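# Sort stuffed toys onto separate shelf levels by kind

## Task

Place every stuffed toy on the shelf so that each kind of toy occupies a different level, with both the head and the body of each toy resting mostly on that level's board. The shelf must remain upright. Toys must stay put without the robot supporting them. Finally, release everything and pull the grippers away.

## Robot and tools

Robot: two arms, left_arm and right_arm, each ending in a parallel two-finger gripper. The scene frame has its origin at table-top height, between the arms and a little behind the table's near edge. +z is up, +x points out over the table, and left_arm sits on the +y side. The left base is near (0.003, 0.292, 0) m and the right base near (-0.008, -0.271, -0.002) m. The names left and right are arm labels, not sides of any picture. In each gripper's own axes, the fingers point along +z and close along y. The reported hand point lies between the finger pads, about 1 cm short of the tips.

execute_actions(actions): a list of actions, run in order. Each action is a table of 1 to 15 rows, and each row lasts one control step of 1/30 s. A table shorter than 15 rows repeats its final row for the remaining steps. A row is one flat list of 14 numbers, each in [-1, 1], covering both arms even if only one moves. The order is left_arm dx, dy, dz, rx, ry, rz, opening, then right_arm with the same seven. The values dx to rz are an offset, not a pose. They are expressed in that gripper's own axes and measured from the gripper's pose at the start of the action; for the first action of a call, that is the last pose a result reported. Every row refers back to that same start, not to the row before it. The scale is 1.0 = 0.6 m for translation and 180 degrees for rotation. rx, ry and rz form a single rotation vector. The opening is absolute: +1 is fully open (0.094 m) and -1 is closed. A row may carry 12 extra numbers from 0 to 1. These are stiffness multipliers for left_arm's 6 joints, then right_arm's 6, in Joint positions order, and they persist until changed. An empty list only returns state and images.

move(target, speed, blocking): target is one row laid out like the above, 14 numbers (optionally 26). Its offsets are in gripper axes, measured from the pose in the latest result that showed one. Each gripper travels a straight path toward its target, and the paths of both arms finish together. A path takes 0.5 to 10 s; anything longer is cut off at 10 s, short of the target. speed is the top path speed in m/s, from 0.002 to 0.5, default 0.25, and turning is capped at twice that in rad/s. Openings are sent when the move starts. Paths ignore obstacles and the other arm. Grippers lag, may wander, and can overshoot the speed, especially near full reach. Faster contact, or a target far beyond the contact point, means a harder hit or push. With blocking=false the call returns after 0.5 s while the arm keeps going. Actions and moves are then refused until a result shows the move has ended; use wait(0) or stop. The move: line reports how the move ended (done, off_target, moving, held, fault) and which limits applied, plus each gripper's remaining distance. limits=paced means the sent pose was clipped. limits=held means some steps were blocked, and the arm may then jump faster than speed.

wait(seconds): 0 to 10 s with the last commands held. A running move continues, and the wait returns early when the move finishes. stop: brakes a running move; a fast arm needs space to stop, and the fingers keep moving. zoom_image(camera, region): region is [x0, y0, x1, y1] in pixels of that camera's last image, at most 504 by 504. Cameras are cam_high, cam_low, cam_left_wrist and cam_right_wrist, each 504x504, and images come back in that order. Calibration values are supplied, but they may be slightly off. read_manual(section) returns licence texts only. finished_scene(scene) ends the current scene; pass its number. This cannot be undone, so the goal must already be met and stable.

Results: the state line lists each gripper's position (m) and quat_wxyz in the scene frame, with reported position less accurate at long reach. Hand target lines show where the controller is currently driving each gripper. grip_measured is the measured finger opening on the command scale, with a fixed error of up to about 1 mm per gripper. A pose unreachable line means the clearance check changed or blocked a command for the named arm. Step readings list positions at some steps, and HELD marks steps where that arm was held back. FAULT or OVER-TEMPERATURE FAULT lines report arm stops.

Control facts: each step, the commanded pose is clipped to within 70 mm and 16 degrees of the measured pose. The controller favours position over orientation, so far targets need several actions. Joint friction can leave the gripper up to about 31 mm off, and very small commands may not move it at all. To keep one arm still while the other moves, send it the offset back to its wanted pose in the first call of a reply, then zeros after that, and always send the opening it should hold. While you think, the robot holds its last command.

Gripping: to hold something, command an opening below grip_measured. About 0.03 below grips firmly; a smaller margin grips more lightly. Pad force tops out around 50 to 62 N and is weaker on very thin parts.

Avoid: knocking rigid objects off the table, toppling the shelf, and dropping, slamming or hard-pushing anything. Keep the arms from striking each other. Watch the bar and plate behind the bases, which may rise up to 3 cm above the table and give no warning on contact. Brief external tugs or pushes on held or loose items may occur. Holding loads heats the motors: a MOTOR HOT warning comes at 75 °C, the arm pauses at 90 °C, and at 100 °C the arm goes limp and falls. Release loads when you are not moving them.

Each tool is called after ">>>" as name(argument=value, ...), one argument or row to a line, values as JSON.

## Session

>>> execute_actions(
  actions=[],
)

Scene clock: 0.00 s.
left_arm: end_effector_position=(+0.0760, +0.5265, +0.2200) grip_measured=+1.000 end_effector_quat_wxyz=(+0.181, -0.438, +0.781, +0.407) | right_arm: end_effector_position=(+0.2200, -0.1628, +0.3429) grip_measured=+1.000 end_effector_quat_wxyz=(+0.123, +0.561, +0.705, +0.416)
Joint positions: left_arm=[ 0.778  0.799  0.875 -0.917 -0.682  0.034  0.094] | right_arm=[ 0.303  0.927  1.47  -1.199 -0.287  1.722  0.094]
Joint velocities: left_arm=[-0.012  0.002  0.007  0.022 -0.095 -0.037  0.   ] | right_arm=[-0.012  0.002 -0.007  0.037  0.037  0.051  0.   ]
Hand target (left_arm): +0.076, +0.527, +0.220; +0.181, -0.438, +0.781, +0.407
Hand target (right_arm): +0.220, -0.163, +0.343; +0.123, +0.561, +0.705, +0.416
Joint stiffness scale: left_arm=[1. 1. 1. 1. 1. 1.] | right_arm=[1. 1. 1. 1. 1. 1.]

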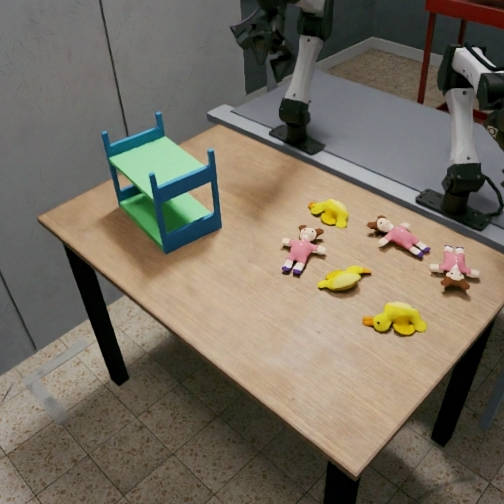

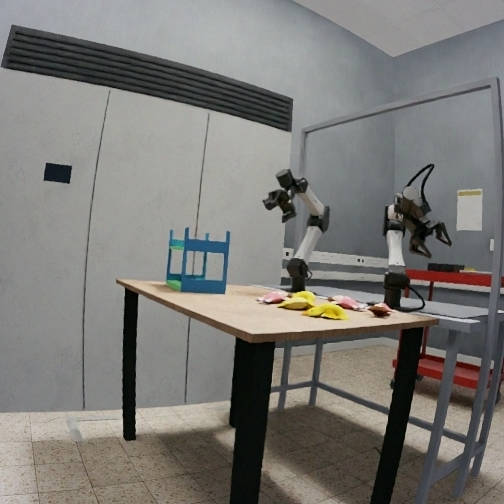

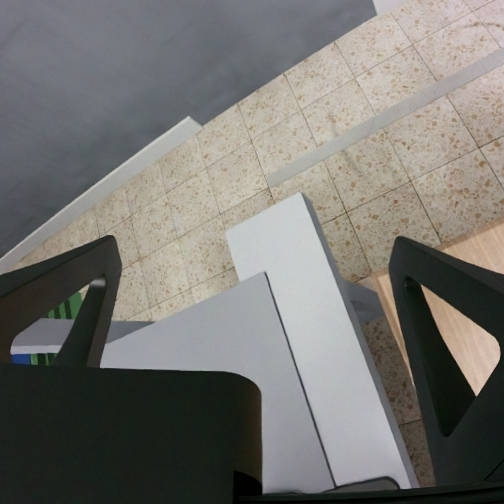

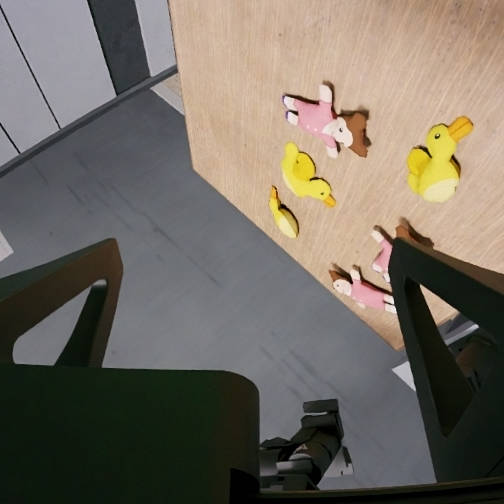

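>>> zoom_image(
  camera="cam_high",
  region=[80, 100, 250, 270],
)

>>> zoom_image(
  camera="cam_high",
  region=[270, 170, 504, 350],
)

>>> zoom_image(
  camera="cam_low",
  region=[140, 210, 260, 310],
)

Region (80, 100, 250, 270) of cam_high's 504x504 image, scaled by 2.965, with more detail than that image has.

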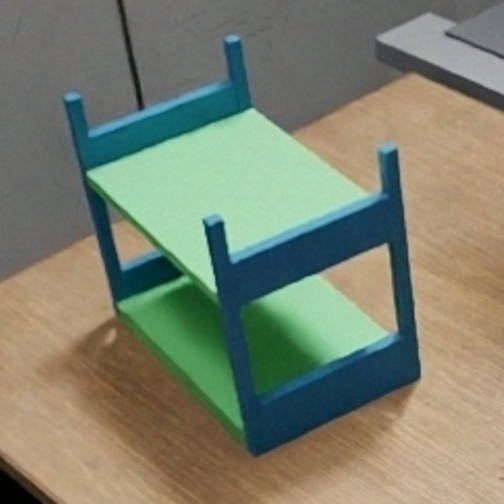

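Region (270, 170, 504, 350) of cam_high's 504x504 image, scaled by 2.154, with more detail than that image has; it fills the top 388 rows of this view, and the rest is white.

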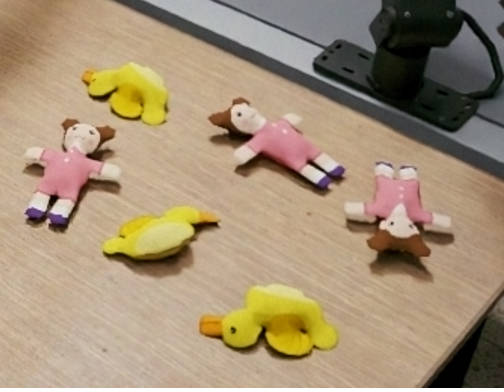

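Region (140, 210, 260, 310) of cam_low's 504x504 image, scaled by 4.200, with more detail than that image has.

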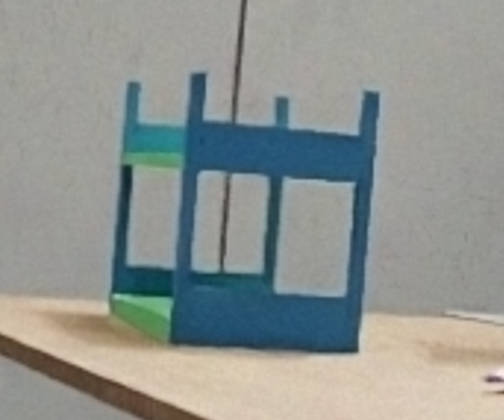

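>>> move(
  target=[-0.0577,-0.558,-0.104,0.343,-0.018,0.574,1, 0.171,-0.184,0.487,0.167,0.0506,-0.552,1],
  speed=0.4,
)

Scene clock: 123.40 s.
left_arm: end_effector_position=(+0.3715, +0.4046, +0.1163) grip_measured=+1.000 end_effector_quat_wxyz=(-0.014, +0.443, +0.896, +0.007) | right_arm: end_effector_position=(+0.2992, +0.0516, +0.1126) grip_measured=+1.000 end_effector_quat_wxyz=(+0.213, -0.176, +0.960, +0.046)
Joint positions: left_arm=[ 0.254  2.026  1.833 -1.389 -0.059  1.178  0.094] | right_arm=[ 0.968  1.82   1.514 -0.832  0.239  0.492  0.094]
Joint velocities: left_arm=[ 0.012  0.002 -0.002 -0.037  0.037 -0.037  0.   ] | right_arm=[-0.002 -0.002 -0.002 -0.051  0.007  0.066  0.   ]
Hand target (left_arm): +0.376, +0.397, +0.119; -0.008, +0.454, +0.891, +0.002
Hand target (right_arm): +0.297, +0.056, +0.111; +0.212, -0.185, +0.959, +0.042
Off the commanded pose (left_arm): 0.009 m, 2 deg.
Off the commanded pose (right_arm): 0.007 m, 1 deg.
Joint stiffness scale: left_arm=[1. 1. 1. 1. 1. 1.] | right_arm=[1. 1. 1. 1. 1. 1.]
move: done
camera_calibration (this result's frames):
cam_left_wrist: T_world_to_cam=[[-0.794077, -0.60779, 0.00577423, 0.541595], [-0.47672, 0.628671, 0.614419, -0.141538], [-0.377068, 0.485143, -0.788959, 0.163032], [0, 0, 0, 1]] pos_world=[0.424068, 0.339063, 0.212462]
cam_right_wrist: T_world_to_cam=[[0.343546, -0.939135, 0.0015058, -0.0542848], [-0.923414, -0.337502, 0.182756, 0.283081], [-0.171125, -0.0641756, -0.983157, 0.288362], [0, 0, 0, 1]] pos_world=[0.329396, 0.0630653, 0.231852]

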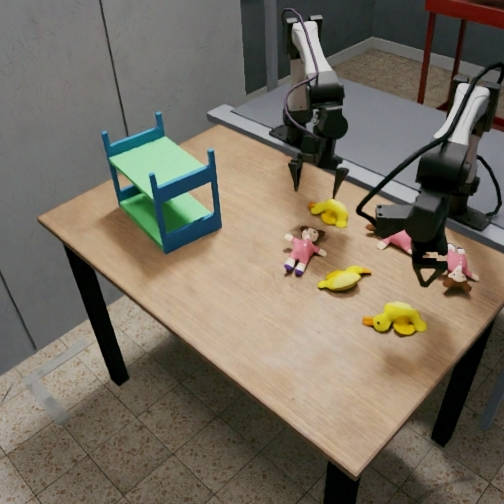

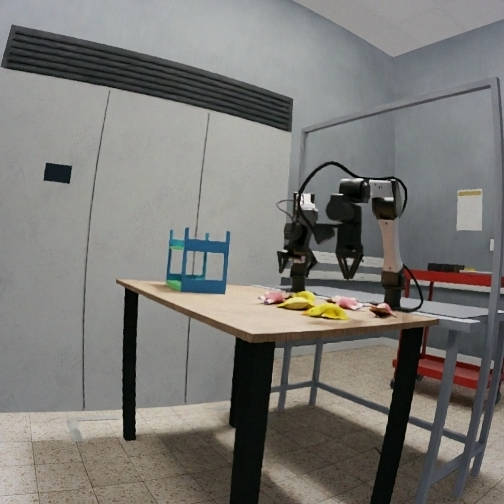

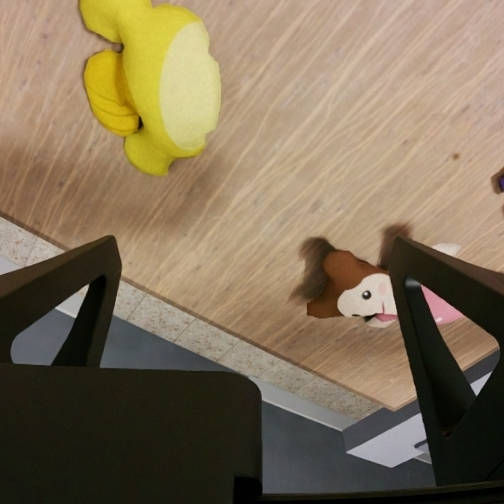

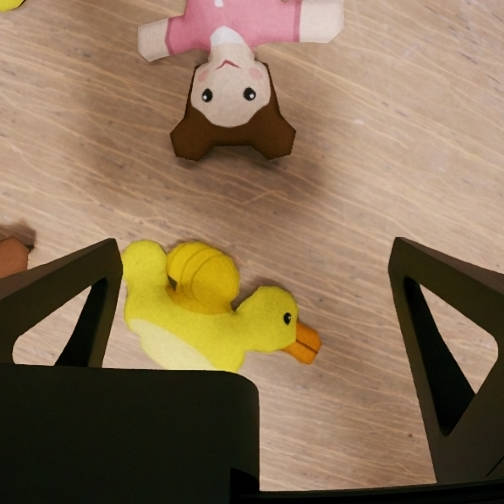

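>>> move(
  target=[-0.0685,0.0783,0.073,0,0,0,1, -0.135,0.013,0.16,0,-0.055,0,1],
  speed=0.25,
)

Scene clock: 219.37 s.
left_arm: end_effector_position=(+0.4249, +0.4053, +0.0678) grip_measured=+1.000 end_effector_quat_wxyz=(-0.023, +0.440, +0.898, -0.001) | right_arm: end_effector_position=(+0.3994, +0.1005, +0.0641) grip_measured=+1.000 end_effector_quat_wxyz=(+0.295, -0.170, +0.938, +0.065)
Joint positions: left_arm=[ 0.227  2.289  2.052 -1.372 -0.059  1.144  0.094] | right_arm=[ 0.882  2.128  1.685 -0.51   0.262  0.378  0.094]
Joint velocities: left_arm=[-0.007  0.002  0.007 -0.037  0.022  0.037  0.   ] | right_arm=[-0.017 -0.007 -0.012  0.081 -0.066 -0.022  0.   ]
Hand target (left_arm): +0.433, +0.400, +0.072; -0.013, +0.443, +0.896, +0.007
Hand target (right_arm): +0.403, +0.101, +0.060; +0.296, -0.172, +0.938, +0.061
Off the commanded pose (left_arm): 0.010 m, 1 deg.
Off the commanded pose (right_arm): 0.005 m, 1 deg.
Joint stiffness scale: left_arm=[1. 1. 1. 1. 1. 1.] | right_arm=[1. 1. 1. 1. 1. 1.]
move: done
camera_calibration (this result's frames):
cam_left_wrist: T_world_to_cam=[[-0.789289, -0.613427, 0.0270342, 0.583501], [-0.467181, 0.628522, 0.621854, -0.0912498], [-0.398453, 0.478192, -0.782667, 0.15606], [0, 0, 0, 1]] pos_world=[0.480104, 0.340661, 0.163113]
cam_right_wrist: T_world_to_cam=[[0.341646, -0.939774, -0.0100993, -0.0411692], [-0.939742, -0.341741, 0.00989974, 0.419015], [-0.0127549, 0.00610851, -0.9999, 0.191713], [0, 0, 0, 1]] pos_world=[0.410277, 0.103334, 0.18713]

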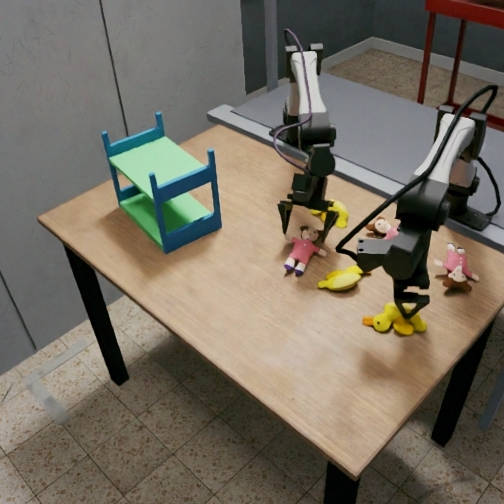

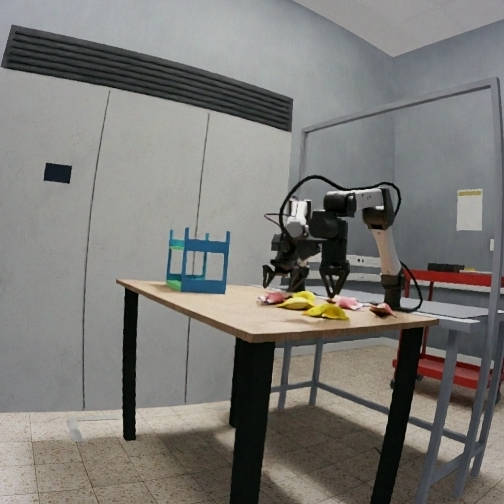

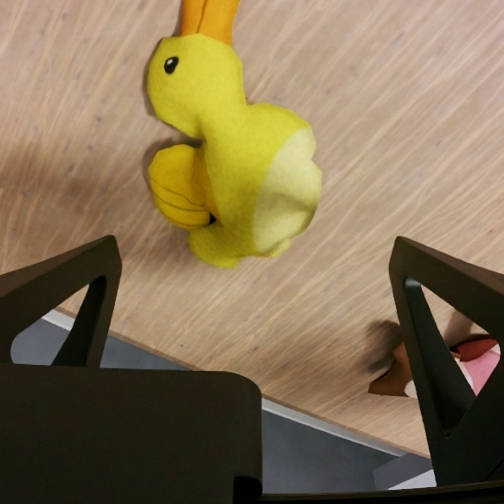

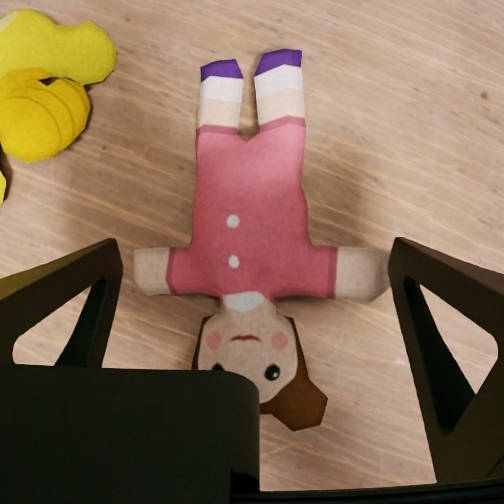

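>>> move(
  target=[-0.03,0.015,0.076,0,0,0,1, -0.003,0,0.092,0,0,0,1],
  speed=0.12,
)

Scene clock: 234.87 s.
left_arm: end_effector_position=(+0.4373, +0.4069, +0.0246) grip_measured=+1.000 end_effector_quat_wxyz=(-0.026, +0.433, +0.901, -0.003) | right_arm: end_effector_position=(+0.4292, +0.1128, +0.0287) grip_measured=+1.000 end_effector_quat_wxyz=(+0.302, -0.166, +0.936, +0.066)
Joint positions: left_arm=[ 0.227  2.372  2.023 -1.267 -0.059  1.129  0.094] | right_arm=[ 0.855  2.275  1.777 -0.436  0.254  0.359  0.094]
Joint velocities: left_arm=[-0.012 -0.002 -0.002  0.007 -0.051 -0.037  0.   ] | right_arm=[ 0.007  0.012 -0.017 -0.007 -0.037 -0.095  0.   ]
Hand target (left_arm): +0.441, +0.397, +0.022; -0.023, +0.440, +0.898, -0.001
Hand target (right_arm): +0.430, +0.113, +0.020; +0.296, -0.170, +0.938, +0.065
Off the commanded pose (left_arm): 0.011 m, 1 deg.
Off the commanded pose (right_arm): 0.009 m, 1 deg.
Joint stiffness scale: left_arm=[1. 1. 1. 1. 1. 1.] | right_arm=[1. 1. 1. 1. 1. 1.]
move: off_target (left_arm)
camera_calibration (this result's frames):
cam_left_wrist: T_world_to_cam=[[-0.779776, -0.625153, 0.0336532, 0.595892], [-0.471872, 0.622209, 0.624654, -0.0549927], [-0.411444, 0.47121, -0.780176, 0.13486], [0, 0, 0, 1]] pos_world=[0.4942, 0.343193, 0.119512]
cam_right_wrist: T_world_to_cam=[[0.33496, -0.942147, -0.0127013, -0.036958], [-0.942232, -0.334926, -0.00480765, 0.452294], [0.000275521, 0.0135779, -0.999908, 0.150208], [0, 0, 0, 1]] pos_world=[0.438504, 0.114626, 0.151899]

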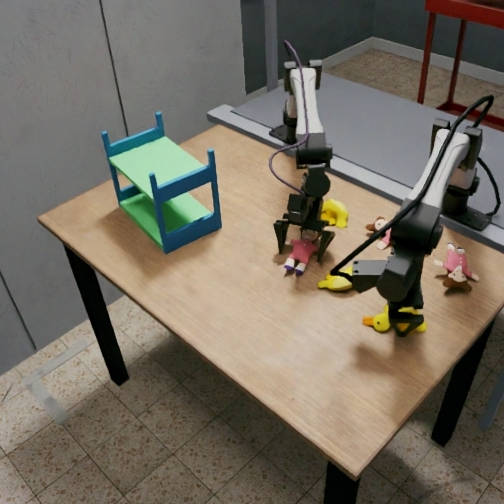

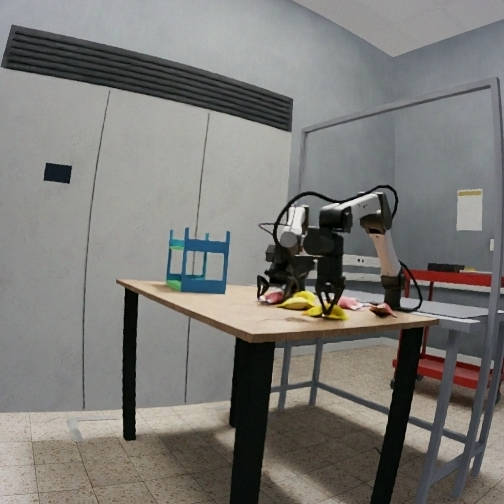

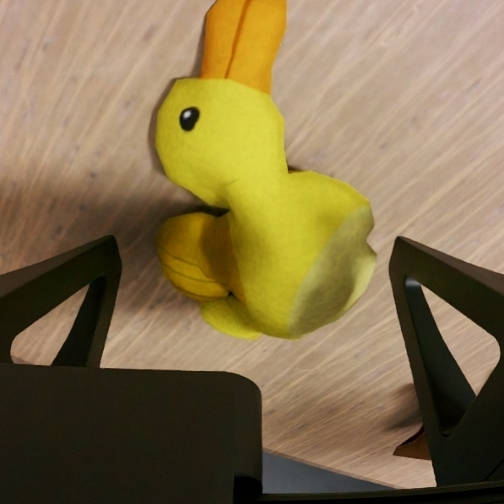

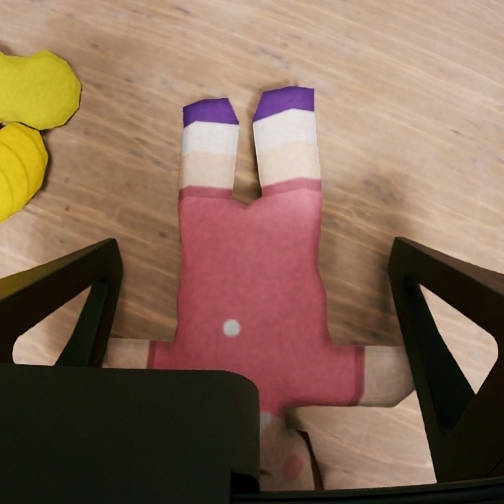

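>>> execute_actions(
  actions=[
    [[0,0,0.005,0,0,0,-0.2, 0.005,0,0.012,0,0,0,-0.4]],
    [[0,0,0,0,0,0,-0.2, 0,0,0,0,0,0,-0.4]],
  ],
)

Scene clock: 248.60 s.
left_arm: end_effector_position=(+0.4379, +0.4070, +0.0246) grip_measured=-0.197 end_effector_quat_wxyz=(-0.025, +0.433, +0.901, -0.002) | right_arm: end_effector_position=(+0.4318, +0.1154, +0.0312) grip_measured=-0.396 end_effector_quat_wxyz=(+0.309, -0.165, +0.934, +0.071)
Joint positions: left_arm=[ 0.227  2.372  2.023 -1.265 -0.059  1.129  0.038] | right_arm=[ 0.855  2.275  1.777 -0.418  0.253  0.358  0.028]
Joint velocities: left_arm=[-0.002  0.007 -0.012 -0.066 -0.095 -0.037 -0.001] | right_arm=[-0.027 -0.007  0.002  0.051 -0.037  0.007 -0.   ]
Hand target (left_arm): +0.438, +0.407, +0.025; -0.025, +0.433, +0.901, -0.002
Hand target (right_arm): +0.432, +0.115, +0.031; +0.309, -0.165, +0.934, +0.071
Off the commanded pose (left_arm): 0.000 m, 0 deg.
Off the commanded pose (right_arm): 0.000 m, 0 deg.
Joint stiffness scale: left_arm=[1. 1. 1. 1. 1. 1.] | right_arm=[1. 1. 1. 1. 1. 1.]
Step readings (end_effector_position; steps 1 to 15: 1st action; 16 to 30: 2nd action):
0: left_arm (+0.4377, +0.4070, +0.0246) | right_arm (+0.4292, +0.1128, +0.0287)
1: left_arm (+0.4377, +0.4070, +0.0246) | right_arm (+0.4295, +0.1131, +0.0289)
2: left_arm (+0.4377, +0.4070, +0.0246) | right_arm (+0.4299, +0.1135, +0.0294)
4: left_arm (+0.4378, +0.4070, +0.0246) | right_arm (+0.4307, +0.1143, +0.0301)
8: left_arm (+0.4379, +0.4070, +0.0246) | right_arm (+0.4316, +0.1152, +0.0310)
15: left_arm (+0.4379, +0.4070, +0.0246) | right_arm (+0.4318, +0.1154, +0.0312)
16: left_arm (+0.4379, +0.4070, +0.0246) | right_arm (+0.4318, +0.1154, +0.0312)
17: left_arm (+0.4379, +0.4070, +0.0246) | right_arm (+0.4318, +0.1154, +0.0312)
19: left_arm (+0.4379, +0.4070, +0.0246) | right_arm (+0.4318, +0.1154, +0.0312)
23: left_arm (+0.4379, +0.4070, +0.0246) | right_arm (+0.4318, +0.1154, +0.0312)
30: end_effector_position above
camera_calibration (this result's frames):
cam_left_wrist: T_world_to_cam=[[-0.779804, -0.625226, 0.0315859, 0.596493], [-0.473306, 0.621844, 0.623932, -0.0540064], [-0.40974, 0.471595, -0.78084, 0.134119], [0, 0, 0, 1]] pos_world=[0.49454, 0.343276, 0.119581]
cam_right_wrist: T_world_to_cam=[[0.335248, -0.941901, -0.0207828, -0.0352292], [-0.942041, -0.334832, -0.0211364, 0.455989], [0.0129497, 0.0266642, -0.999561, 0.145659], [0, 0, 0, 1]] pos_world=[0.439485, 0.115613, 0.154501]

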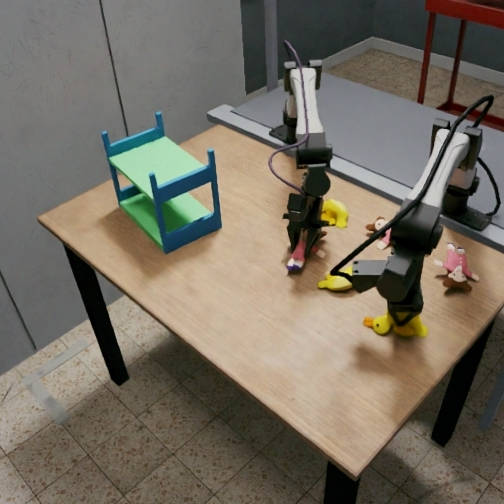

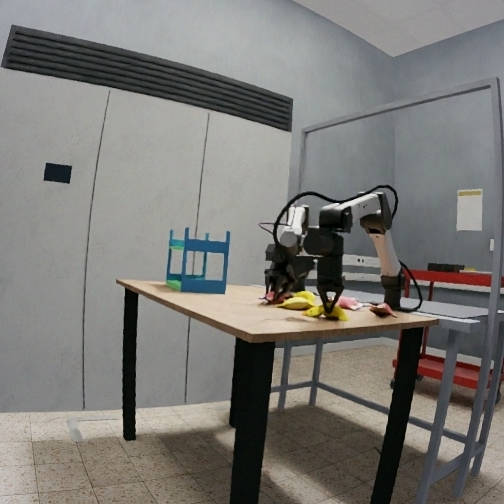

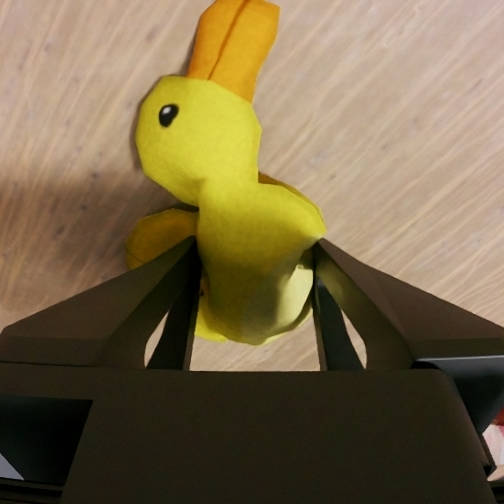

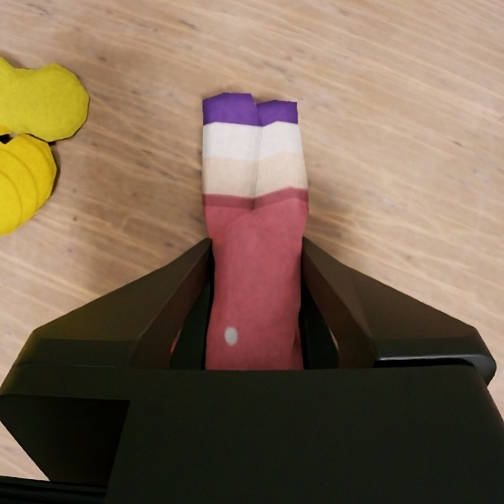

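>>> move(
  target=[0,0,-0.14,0,0,0,-0.45, -0.09,0,-0.13,0,0,0,-0.55],
  speed=0.12,
)

Scene clock: 255.67 s.
left_arm: end_effector_position=(+0.4391, +0.4099, +0.1059) grip_measured=-0.448 end_effector_quat_wxyz=(-0.016, +0.433, +0.901, +0.005) | right_arm: end_effector_position=(+0.4319, +0.1123, +0.1231) grip_measured=-0.547 end_effector_quat_wxyz=(+0.314, -0.164, +0.932, +0.075)
Joint positions: left_arm=[ 0.227  2.375  2.354 -1.569 -0.059  1.129  0.026] | right_arm=[ 0.855  2.195  2.006 -0.713  0.253  0.358  0.021]
Joint velocities: left_arm=[ 0.007  0.012  0.002 -0.081 -0.037 -0.022  0.   ] | right_arm=[ 0.007  0.002 -0.017 -0.022  0.007  0.081  0.001]
Hand target (left_arm): +0.440, +0.406, +0.108; -0.016, +0.433, +0.901, +0.005
Hand target (right_arm): +0.429, +0.111, +0.126; +0.309, -0.165, +0.934, +0.071
Off the commanded pose (left_arm): 0.006 m, 1 deg.
Off the commanded pose (right_arm): 0.004 m, 1 deg.
Joint stiffness scale: left_arm=[1. 1. 1. 1. 1. 1.] | right_arm=[1. 1. 1. 1. 1. 1.]
joint sent to its limit (left arm) — the command would take joint 4 (wrist pitch) past its lower limit, so that joint was sent only as far as its limit.
move: done
camera_calibration (this result's frames):
cam_left_wrist: T_world_to_cam=[[-0.779825, -0.625914, 0.0102206, 0.59923], [-0.488021, 0.618088, 0.616282, -0.0971511], [-0.392057, 0.475604, -0.787459, 0.188039], [0, 0, 0, 1]] pos_world=[0.493605, 0.345682, 0.201821]
cam_right_wrist: T_world_to_cam=[[0.335169, -0.941791, -0.0262962, -0.0355417], [-0.941907, -0.334305, -0.0324411, 0.458276], [0.0217618, 0.0356419, -0.999128, 0.232755], [0, 0, 0, 1]] pos_world=[0.438501, 0.111435, 0.246484]

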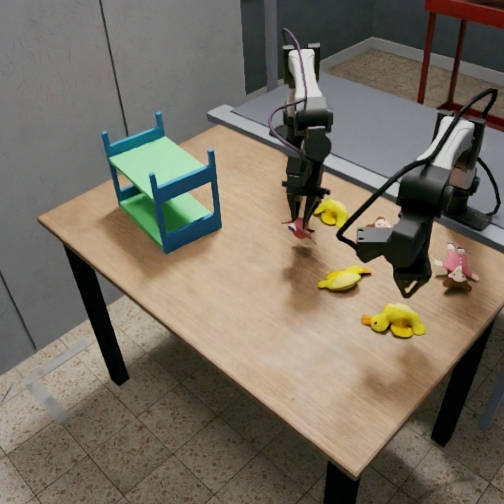

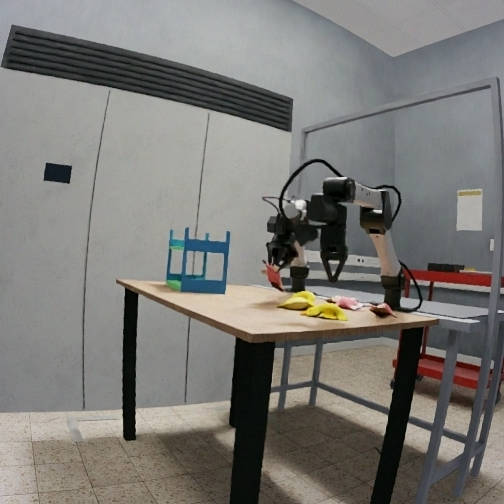

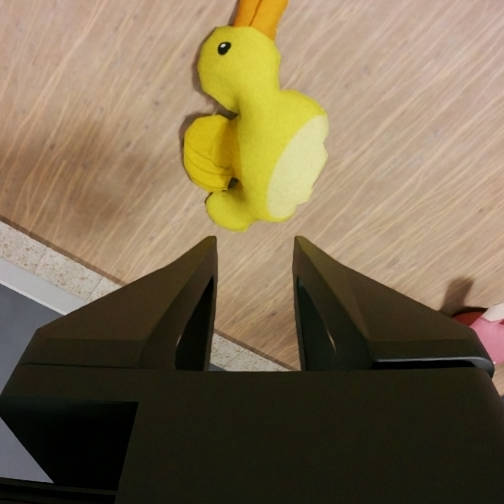

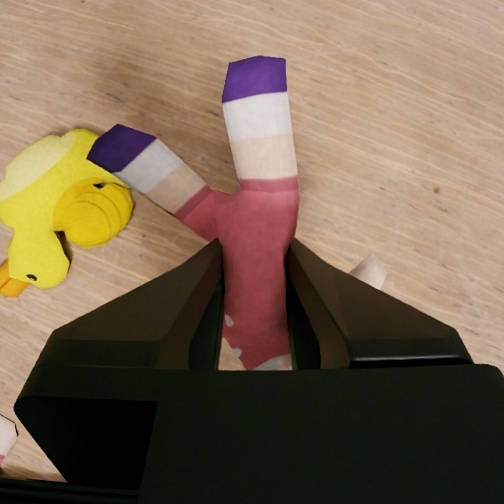

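>>> zoom_image(
  camera="cam_low",
  region=[240, 210, 400, 330],
)

>>> zoom_image(
  camera="cam_high",
  region=[250, 150, 370, 270],
)

Region (240, 210, 400, 330) of cam_low's 504x504 image, scaled by 3.150, with more detail than that image has; it fills the top 378 rows of this view, and the rest is white.

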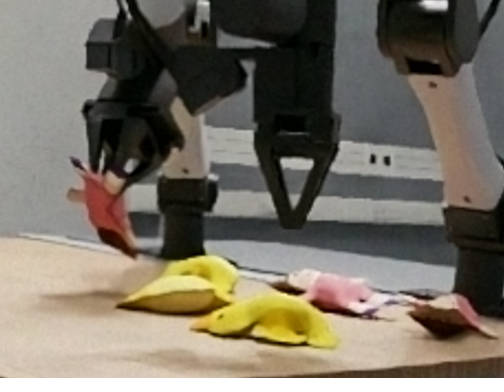

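Region (250, 150, 370, 270) of cam_high's 504x504 image, scaled by 4.200, with more detail than that image has.

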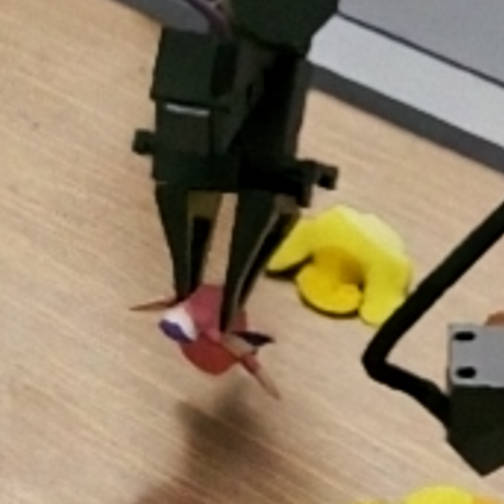

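>>> move(
  target=[0.007,0,0.163,0,0,0,1, -0.049,-0.167,-0.384,0.077,0.012,0.086,-0.57],
  speed=0.2,
)

Scene clock: 288.47 s.
left_arm: end_effector_position=(+0.4366, +0.4112, +0.0109) grip_measured=+1.000 end_effector_quat_wxyz=(-0.019, +0.433, +0.901, +0.002) | right_arm: end_effector_position=(+0.3590, -0.0245, +0.3267) grip_measured=-0.567 end_effector_quat_wxyz=(+0.324, -0.005, +0.946, +0.022)
Joint positions: left_arm=[ 0.238  2.362  1.952 -1.189 -0.059  1.139  0.094] | right_arm=[ 0.829  1.947  2.514 -1.549  0.424  0.633  0.02 ]
Joint velocities: left_arm=[-0.007  0.007  0.012  0.037 -0.11  -0.051  0.   ] | right_arm=[-0.002 -0.007 -0.002  0.022 -0.037 -0.051 -0.   ]
Hand target (left_arm): +0.436, +0.415, +0.008; -0.016, +0.433, +0.901, +0.005
Hand target (right_arm): +0.359, -0.030, +0.320; +0.313, -0.002, +0.950, +0.008
Off the commanded pose (left_arm): 0.006 m, 1 deg.
Off the commanded pose (right_arm): 0.009 m, 4 deg.
Joint stiffness scale: left_arm=[1. 1. 1. 1. 1. 1.] | right_arm=[1. 1. 1. 1. 1. 1.]
joint sent to its limit (right arm) — the command would take joint 4 (wrist pitch) past its lower limit, so that joint was sent only as far as its limit.
move: off_target (right_arm)
camera_calibration (this result's frames):
cam_left_wrist: T_world_to_cam=[[-0.779624, -0.625975, 0.0184846, 0.598937], [-0.482728, 0.619495, 0.619031, -0.0435817], [-0.398949, 0.473689, -0.785149, 0.115455], [0, 0, 0, 1]] pos_world=[0.491968, 0.347228, 0.106556]
cam_right_wrist: T_world_to_cam=[[0.00509654, -0.999557, -0.0293238, -0.0164816], [-0.999318, -0.0040183, -0.0367123, 0.380631], [0.0365782, 0.0294909, -0.998896, 0.437082], [0, 0, 0, 1]] pos_world=[0.364467, -0.0278348, 0.45009]

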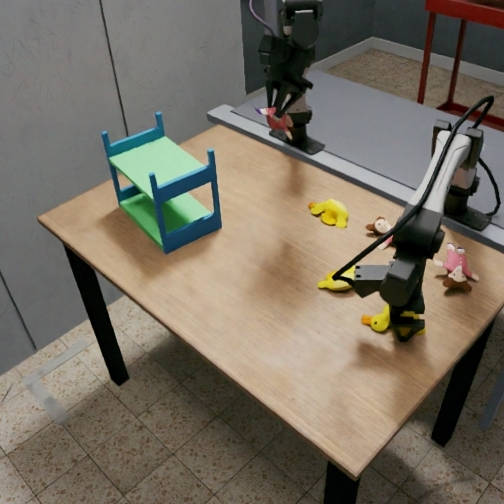

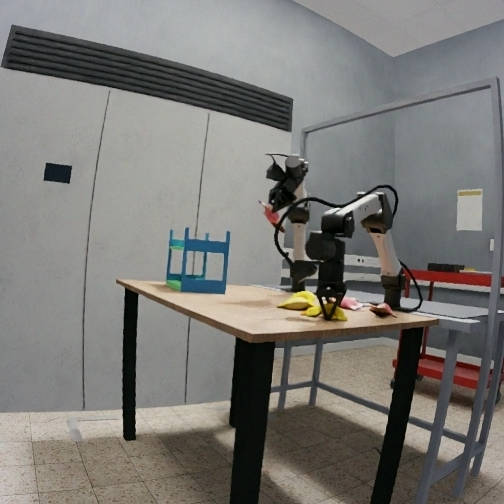

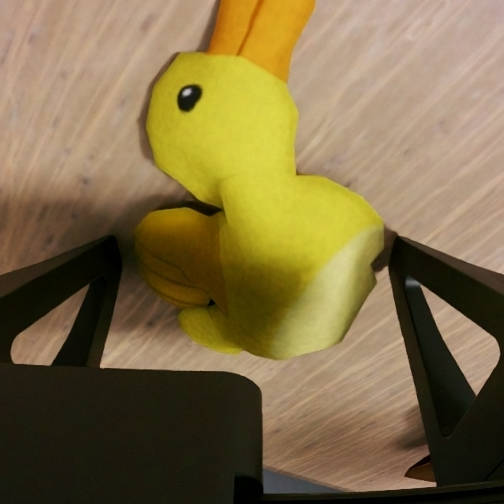

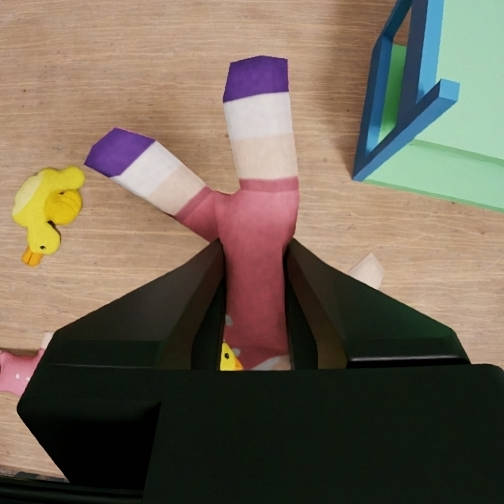

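>>> move(
  target=[0,0,0,0,0,0,-0.3, -0.111,-0.557,0.137,0.049,-0.013,0.041,-0.57],
  speed=0.25,
)

Scene clock: 322.60 s.
left_arm: end_effector_position=(+0.4371, +0.4121, +0.0109) grip_measured=-0.297 end_effector_quat_wxyz=(-0.020, +0.433, +0.901, +0.005) | right_arm: end_effector_position=(+0.4691, -0.3511, +0.2898) grip_measured=-0.567 end_effector_quat_wxyz=(+0.338, +0.084, +0.937, -0.033)
Joint positions: left_arm=[ 0.238  2.362  1.952 -1.186 -0.063  1.139  0.033] | right_arm=[-0.13   1.825  2.109 -1.118 -0.019  0.006  0.02 ]
Joint velocities: left_arm=[-0.002 -0.007 -0.012  0.037 -0.022 -0.007 -0.   ] | right_arm=[ 0.007 -0.007 -0.007 -0.022  0.022 -0.051  0.   ]
Hand target (left_arm): +0.437, +0.411, +0.011; -0.019, +0.433, +0.901, +0.002
Hand target (right_arm): +0.471, -0.352, +0.294; +0.344, +0.080, +0.935, -0.032
Off the commanded pose (left_arm): 0.001 m, 0 deg.
Off the commanded pose (right_arm): 0.004 m, 1 deg.
Joint stiffness scale: left_arm=[1. 1. 1. 1. 1. 1.] | right_arm=[1. 1. 1. 1. 1. 1.]
move: done
camera_calibration (this result's frames):
cam_left_wrist: T_world_to_cam=[[-0.779665, -0.626033, 0.0143031, 0.599922], [-0.48369, 0.616582, 0.621186, -0.0422955], [-0.397702, 0.477398, -0.783533, 0.113145], [0, 0, 0, 1]] pos_world=[0.492278, 0.347635, 0.106345]
cam_right_wrist: T_world_to_cam=[[-0.197511, -0.980187, 0.0149312, -0.255602], [-0.978179, 0.196059, -0.0687433, 0.557555], [0.0644538, -0.028183, -0.997523, 0.372109], [0, 0, 0, 1]] pos_world=[0.47092, -0.349365, 0.413332]

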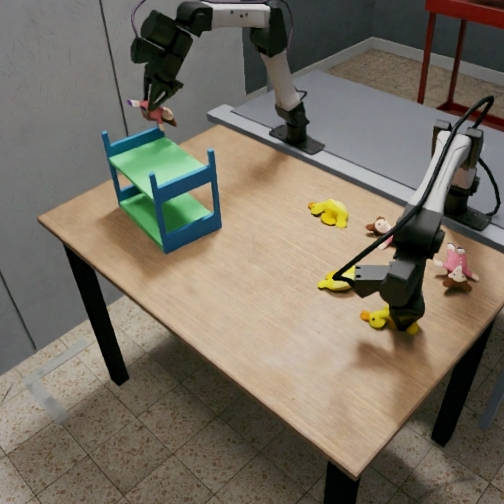

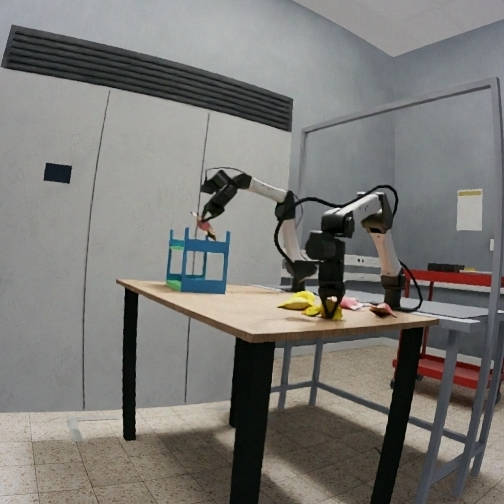

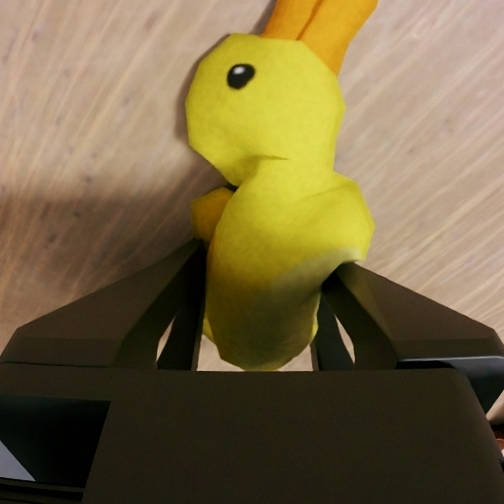

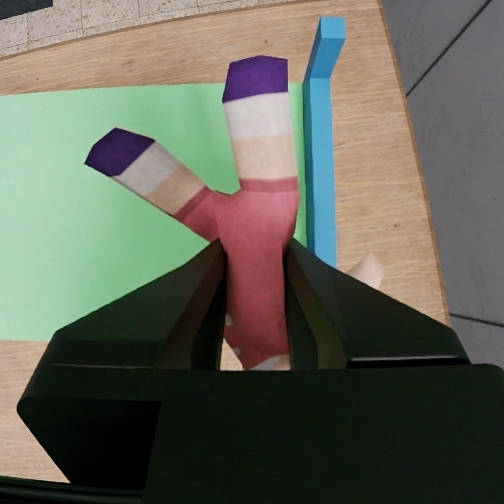

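>>> move(
  target=[0,0,-0.125,0,0,-0.1,-0.33, 0.031,0.026,0.1875,0,0,0,-0.57],
  speed=0.13,
)

Scene clock: 366.43 s.
left_arm: end_effector_position=(+0.4344, +0.4139, +0.0768) grip_measured=-0.327 end_effector_quat_wxyz=(-0.027, +0.287, +0.958, +0.004) | right_arm: end_effector_position=(+0.5288, -0.3485, +0.2109) grip_measured=-0.567 end_effector_quat_wxyz=(+0.355, +0.081, +0.931, -0.032)
Joint positions: left_arm=[ 0.238  2.362  2.214 -1.467 -0.065  0.825  0.032] | right_arm=[-0.094  1.932  1.901 -0.765  0.     0.03   0.02 ]
Joint velocities: left_arm=[ 0.012 -0.012  0.002 -0.007  0.037 -0.051 -0.   ] | right_arm=[ 0.002  0.002 -0.002 -0.11   0.022 -0.007  0.001]
Hand target (left_arm): +0.438, +0.411, +0.086; -0.018, +0.286, +0.958, +0.008
Hand target (right_arm): +0.528, -0.347, +0.192; +0.338, +0.084, +0.937, -0.033
Off the commanded pose (left_arm): 0.011 m, 1 deg.
Off the commanded pose (right_arm): 0.020 m, 2 deg.
Joint stiffness scale: left_arm=[1. 1. 1. 1. 1. 1.] | right_arm=[1. 1. 1. 1. 1. 1.]
move: off_target (left_arm, right_arm)
camera_calibration (this result's frames):
cam_left_wrist: T_world_to_cam=[[-0.548876, -0.835778, 0.0144948, 0.584525], [-0.64207, 0.432639, 0.632905, 0.0584421], [-0.53524, 0.33808, -0.774093, 0.279467], [0, 0, 0, 1]] pos_world=[0.507938, 0.368767, 0.170873]
cam_right_wrist: T_world_to_cam=[[-0.192463, -0.981241, 0.0111181, -0.242304], [-0.975967, 0.190224, -0.106314, 0.614738], [0.102205, -0.0313124, -0.99427, 0.267866], [0, 0, 0, 1]] pos_world=[0.525953, -0.346309, 0.334381]

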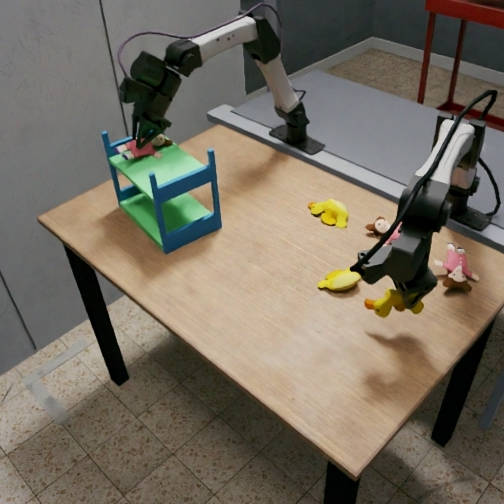

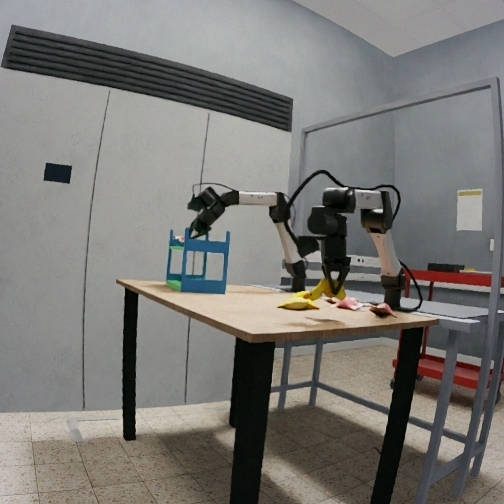

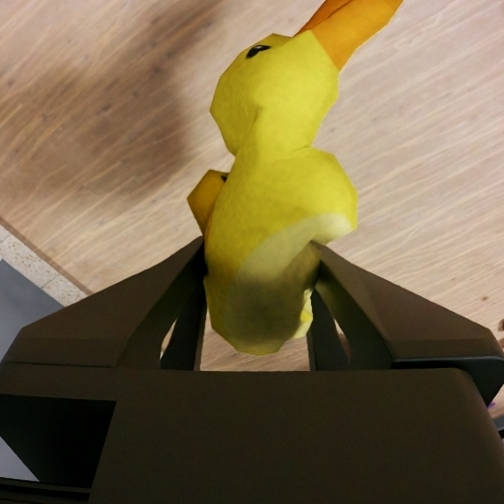

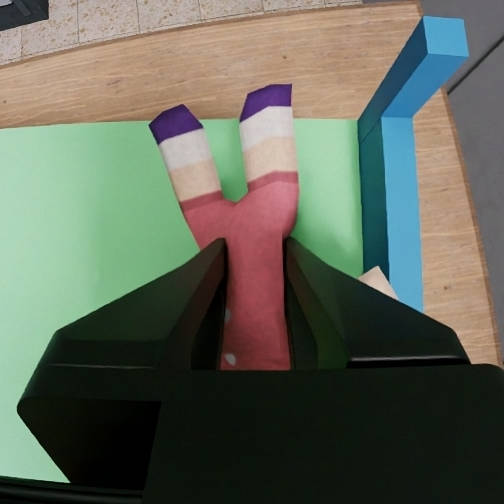

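>>> zoom_image(
  camera="cam_high",
  region=[90, 90, 230, 200],
)

Region (90, 90, 230, 200) of cam_high's 504x504 image, scaled by 3.600, with more detail than that image has; it fills the top 396 rows of this view, and the rest is white.

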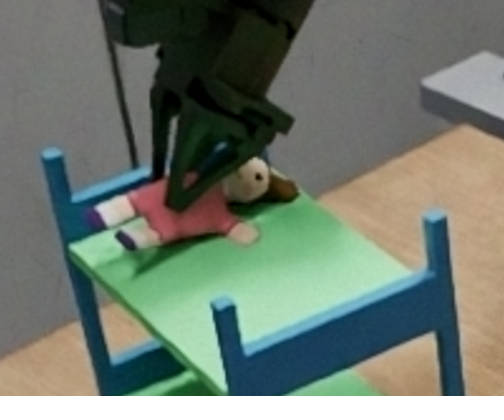

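>>> move(
  target=[-0.282,-0.683,-0.035,0,0,-0.452,-0.33, 0,0,-0.217,0,0,0,0.12],
  speed=0.3,
)

Scene clock: 392.87 s.
left_arm: end_effector_position=(+0.3458, -0.0159, +0.0900) grip_measured=-0.327 end_effector_quat_wxyz=(-0.003, -0.403, +0.915, +0.013) | right_arm: end_effector_position=(+0.4506, -0.3344, +0.3027) grip_measured=+0.117 end_effector_quat_wxyz=(+0.360, +0.081, +0.929, -0.033)
Joint positions: left_arm=[-0.75   2.478  2.428 -1.572 -0.022 -1.574  0.032] | right_arm=[-0.094  1.704  1.979 -1.06   0.     0.03   0.052]
Joint velocities: left_arm=[ 0.002 -0.002 -0.012 -0.007  0.051 -0.022  0.   ] | right_arm=[-0.007 -0.012  0.007  0.037  0.051 -0.022 -0.001]
Hand target (left_arm): +0.346, -0.019, +0.093; -0.003, -0.407, +0.913, +0.008
Hand target (right_arm): +0.443, -0.333, +0.308; +0.356, +0.081, +0.931, -0.032
Off the commanded pose (left_arm): 0.008 m, 2 deg.
Off the commanded pose (right_arm): 0.009 m, 1 deg.
Joint stiffness scale: left_arm=[1. 1. 1. 1. 1. 1.] | right_arm=[1. 1. 1. 1. 1. 1.]
joint sent to its limit (left arm) — the command would take joint 4 (wrist pitch) past its lower limit, so that joint was sent only as far as its limit.
move: done
camera_calibration (this result's frames):
cam_left_wrist: T_world_to_cam=[[0.738125, -0.674378, -0.0196464, -0.26289], [-0.538217, -0.606152, 0.585578, 0.130954], [-0.40681, -0.421655, -0.810378, 0.334334], [0, 0, 0, 1]] pos_world=[0.400538, 0.0430648, 0.189088]
cam_right_wrist: T_world_to_cam=[[-0.192355, -0.981267, 0.0107107, -0.244494], [-0.974919, 0.189842, -0.11616, 0.547884], [0.111951, -0.0327861, -0.993173, 0.362422], [0, 0, 0, 1]] pos_world=[0.446539, -0.332044, 0.426209]

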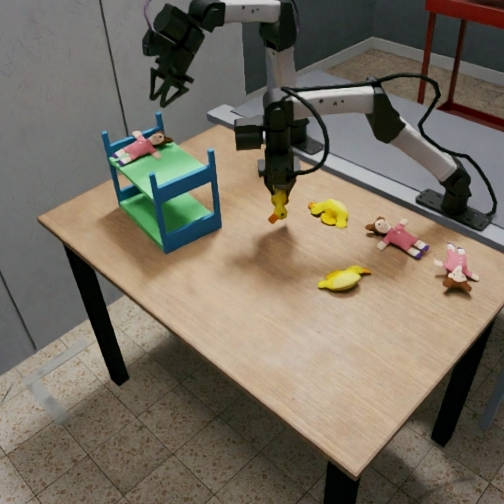

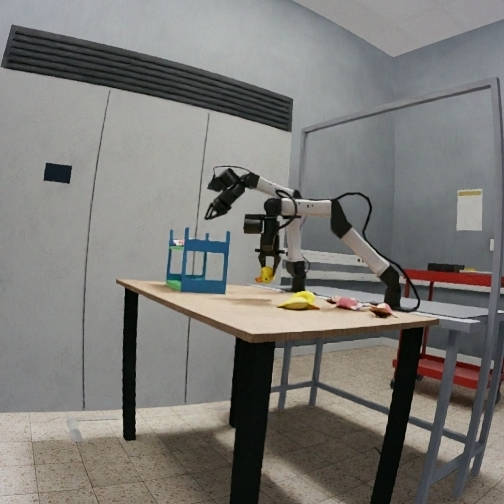

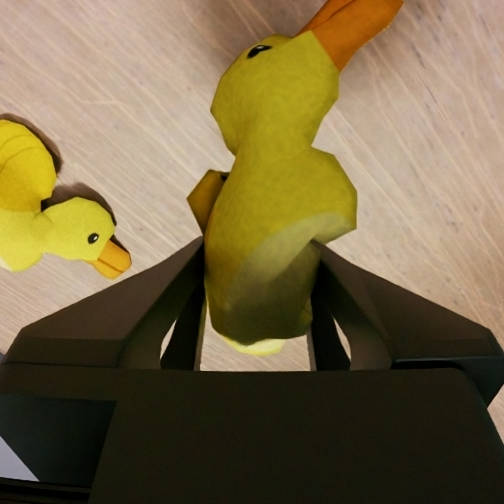

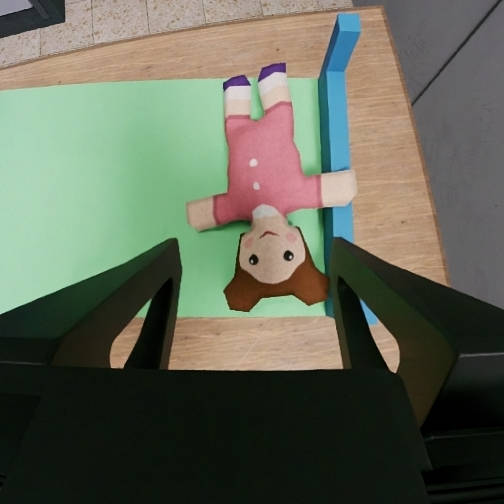

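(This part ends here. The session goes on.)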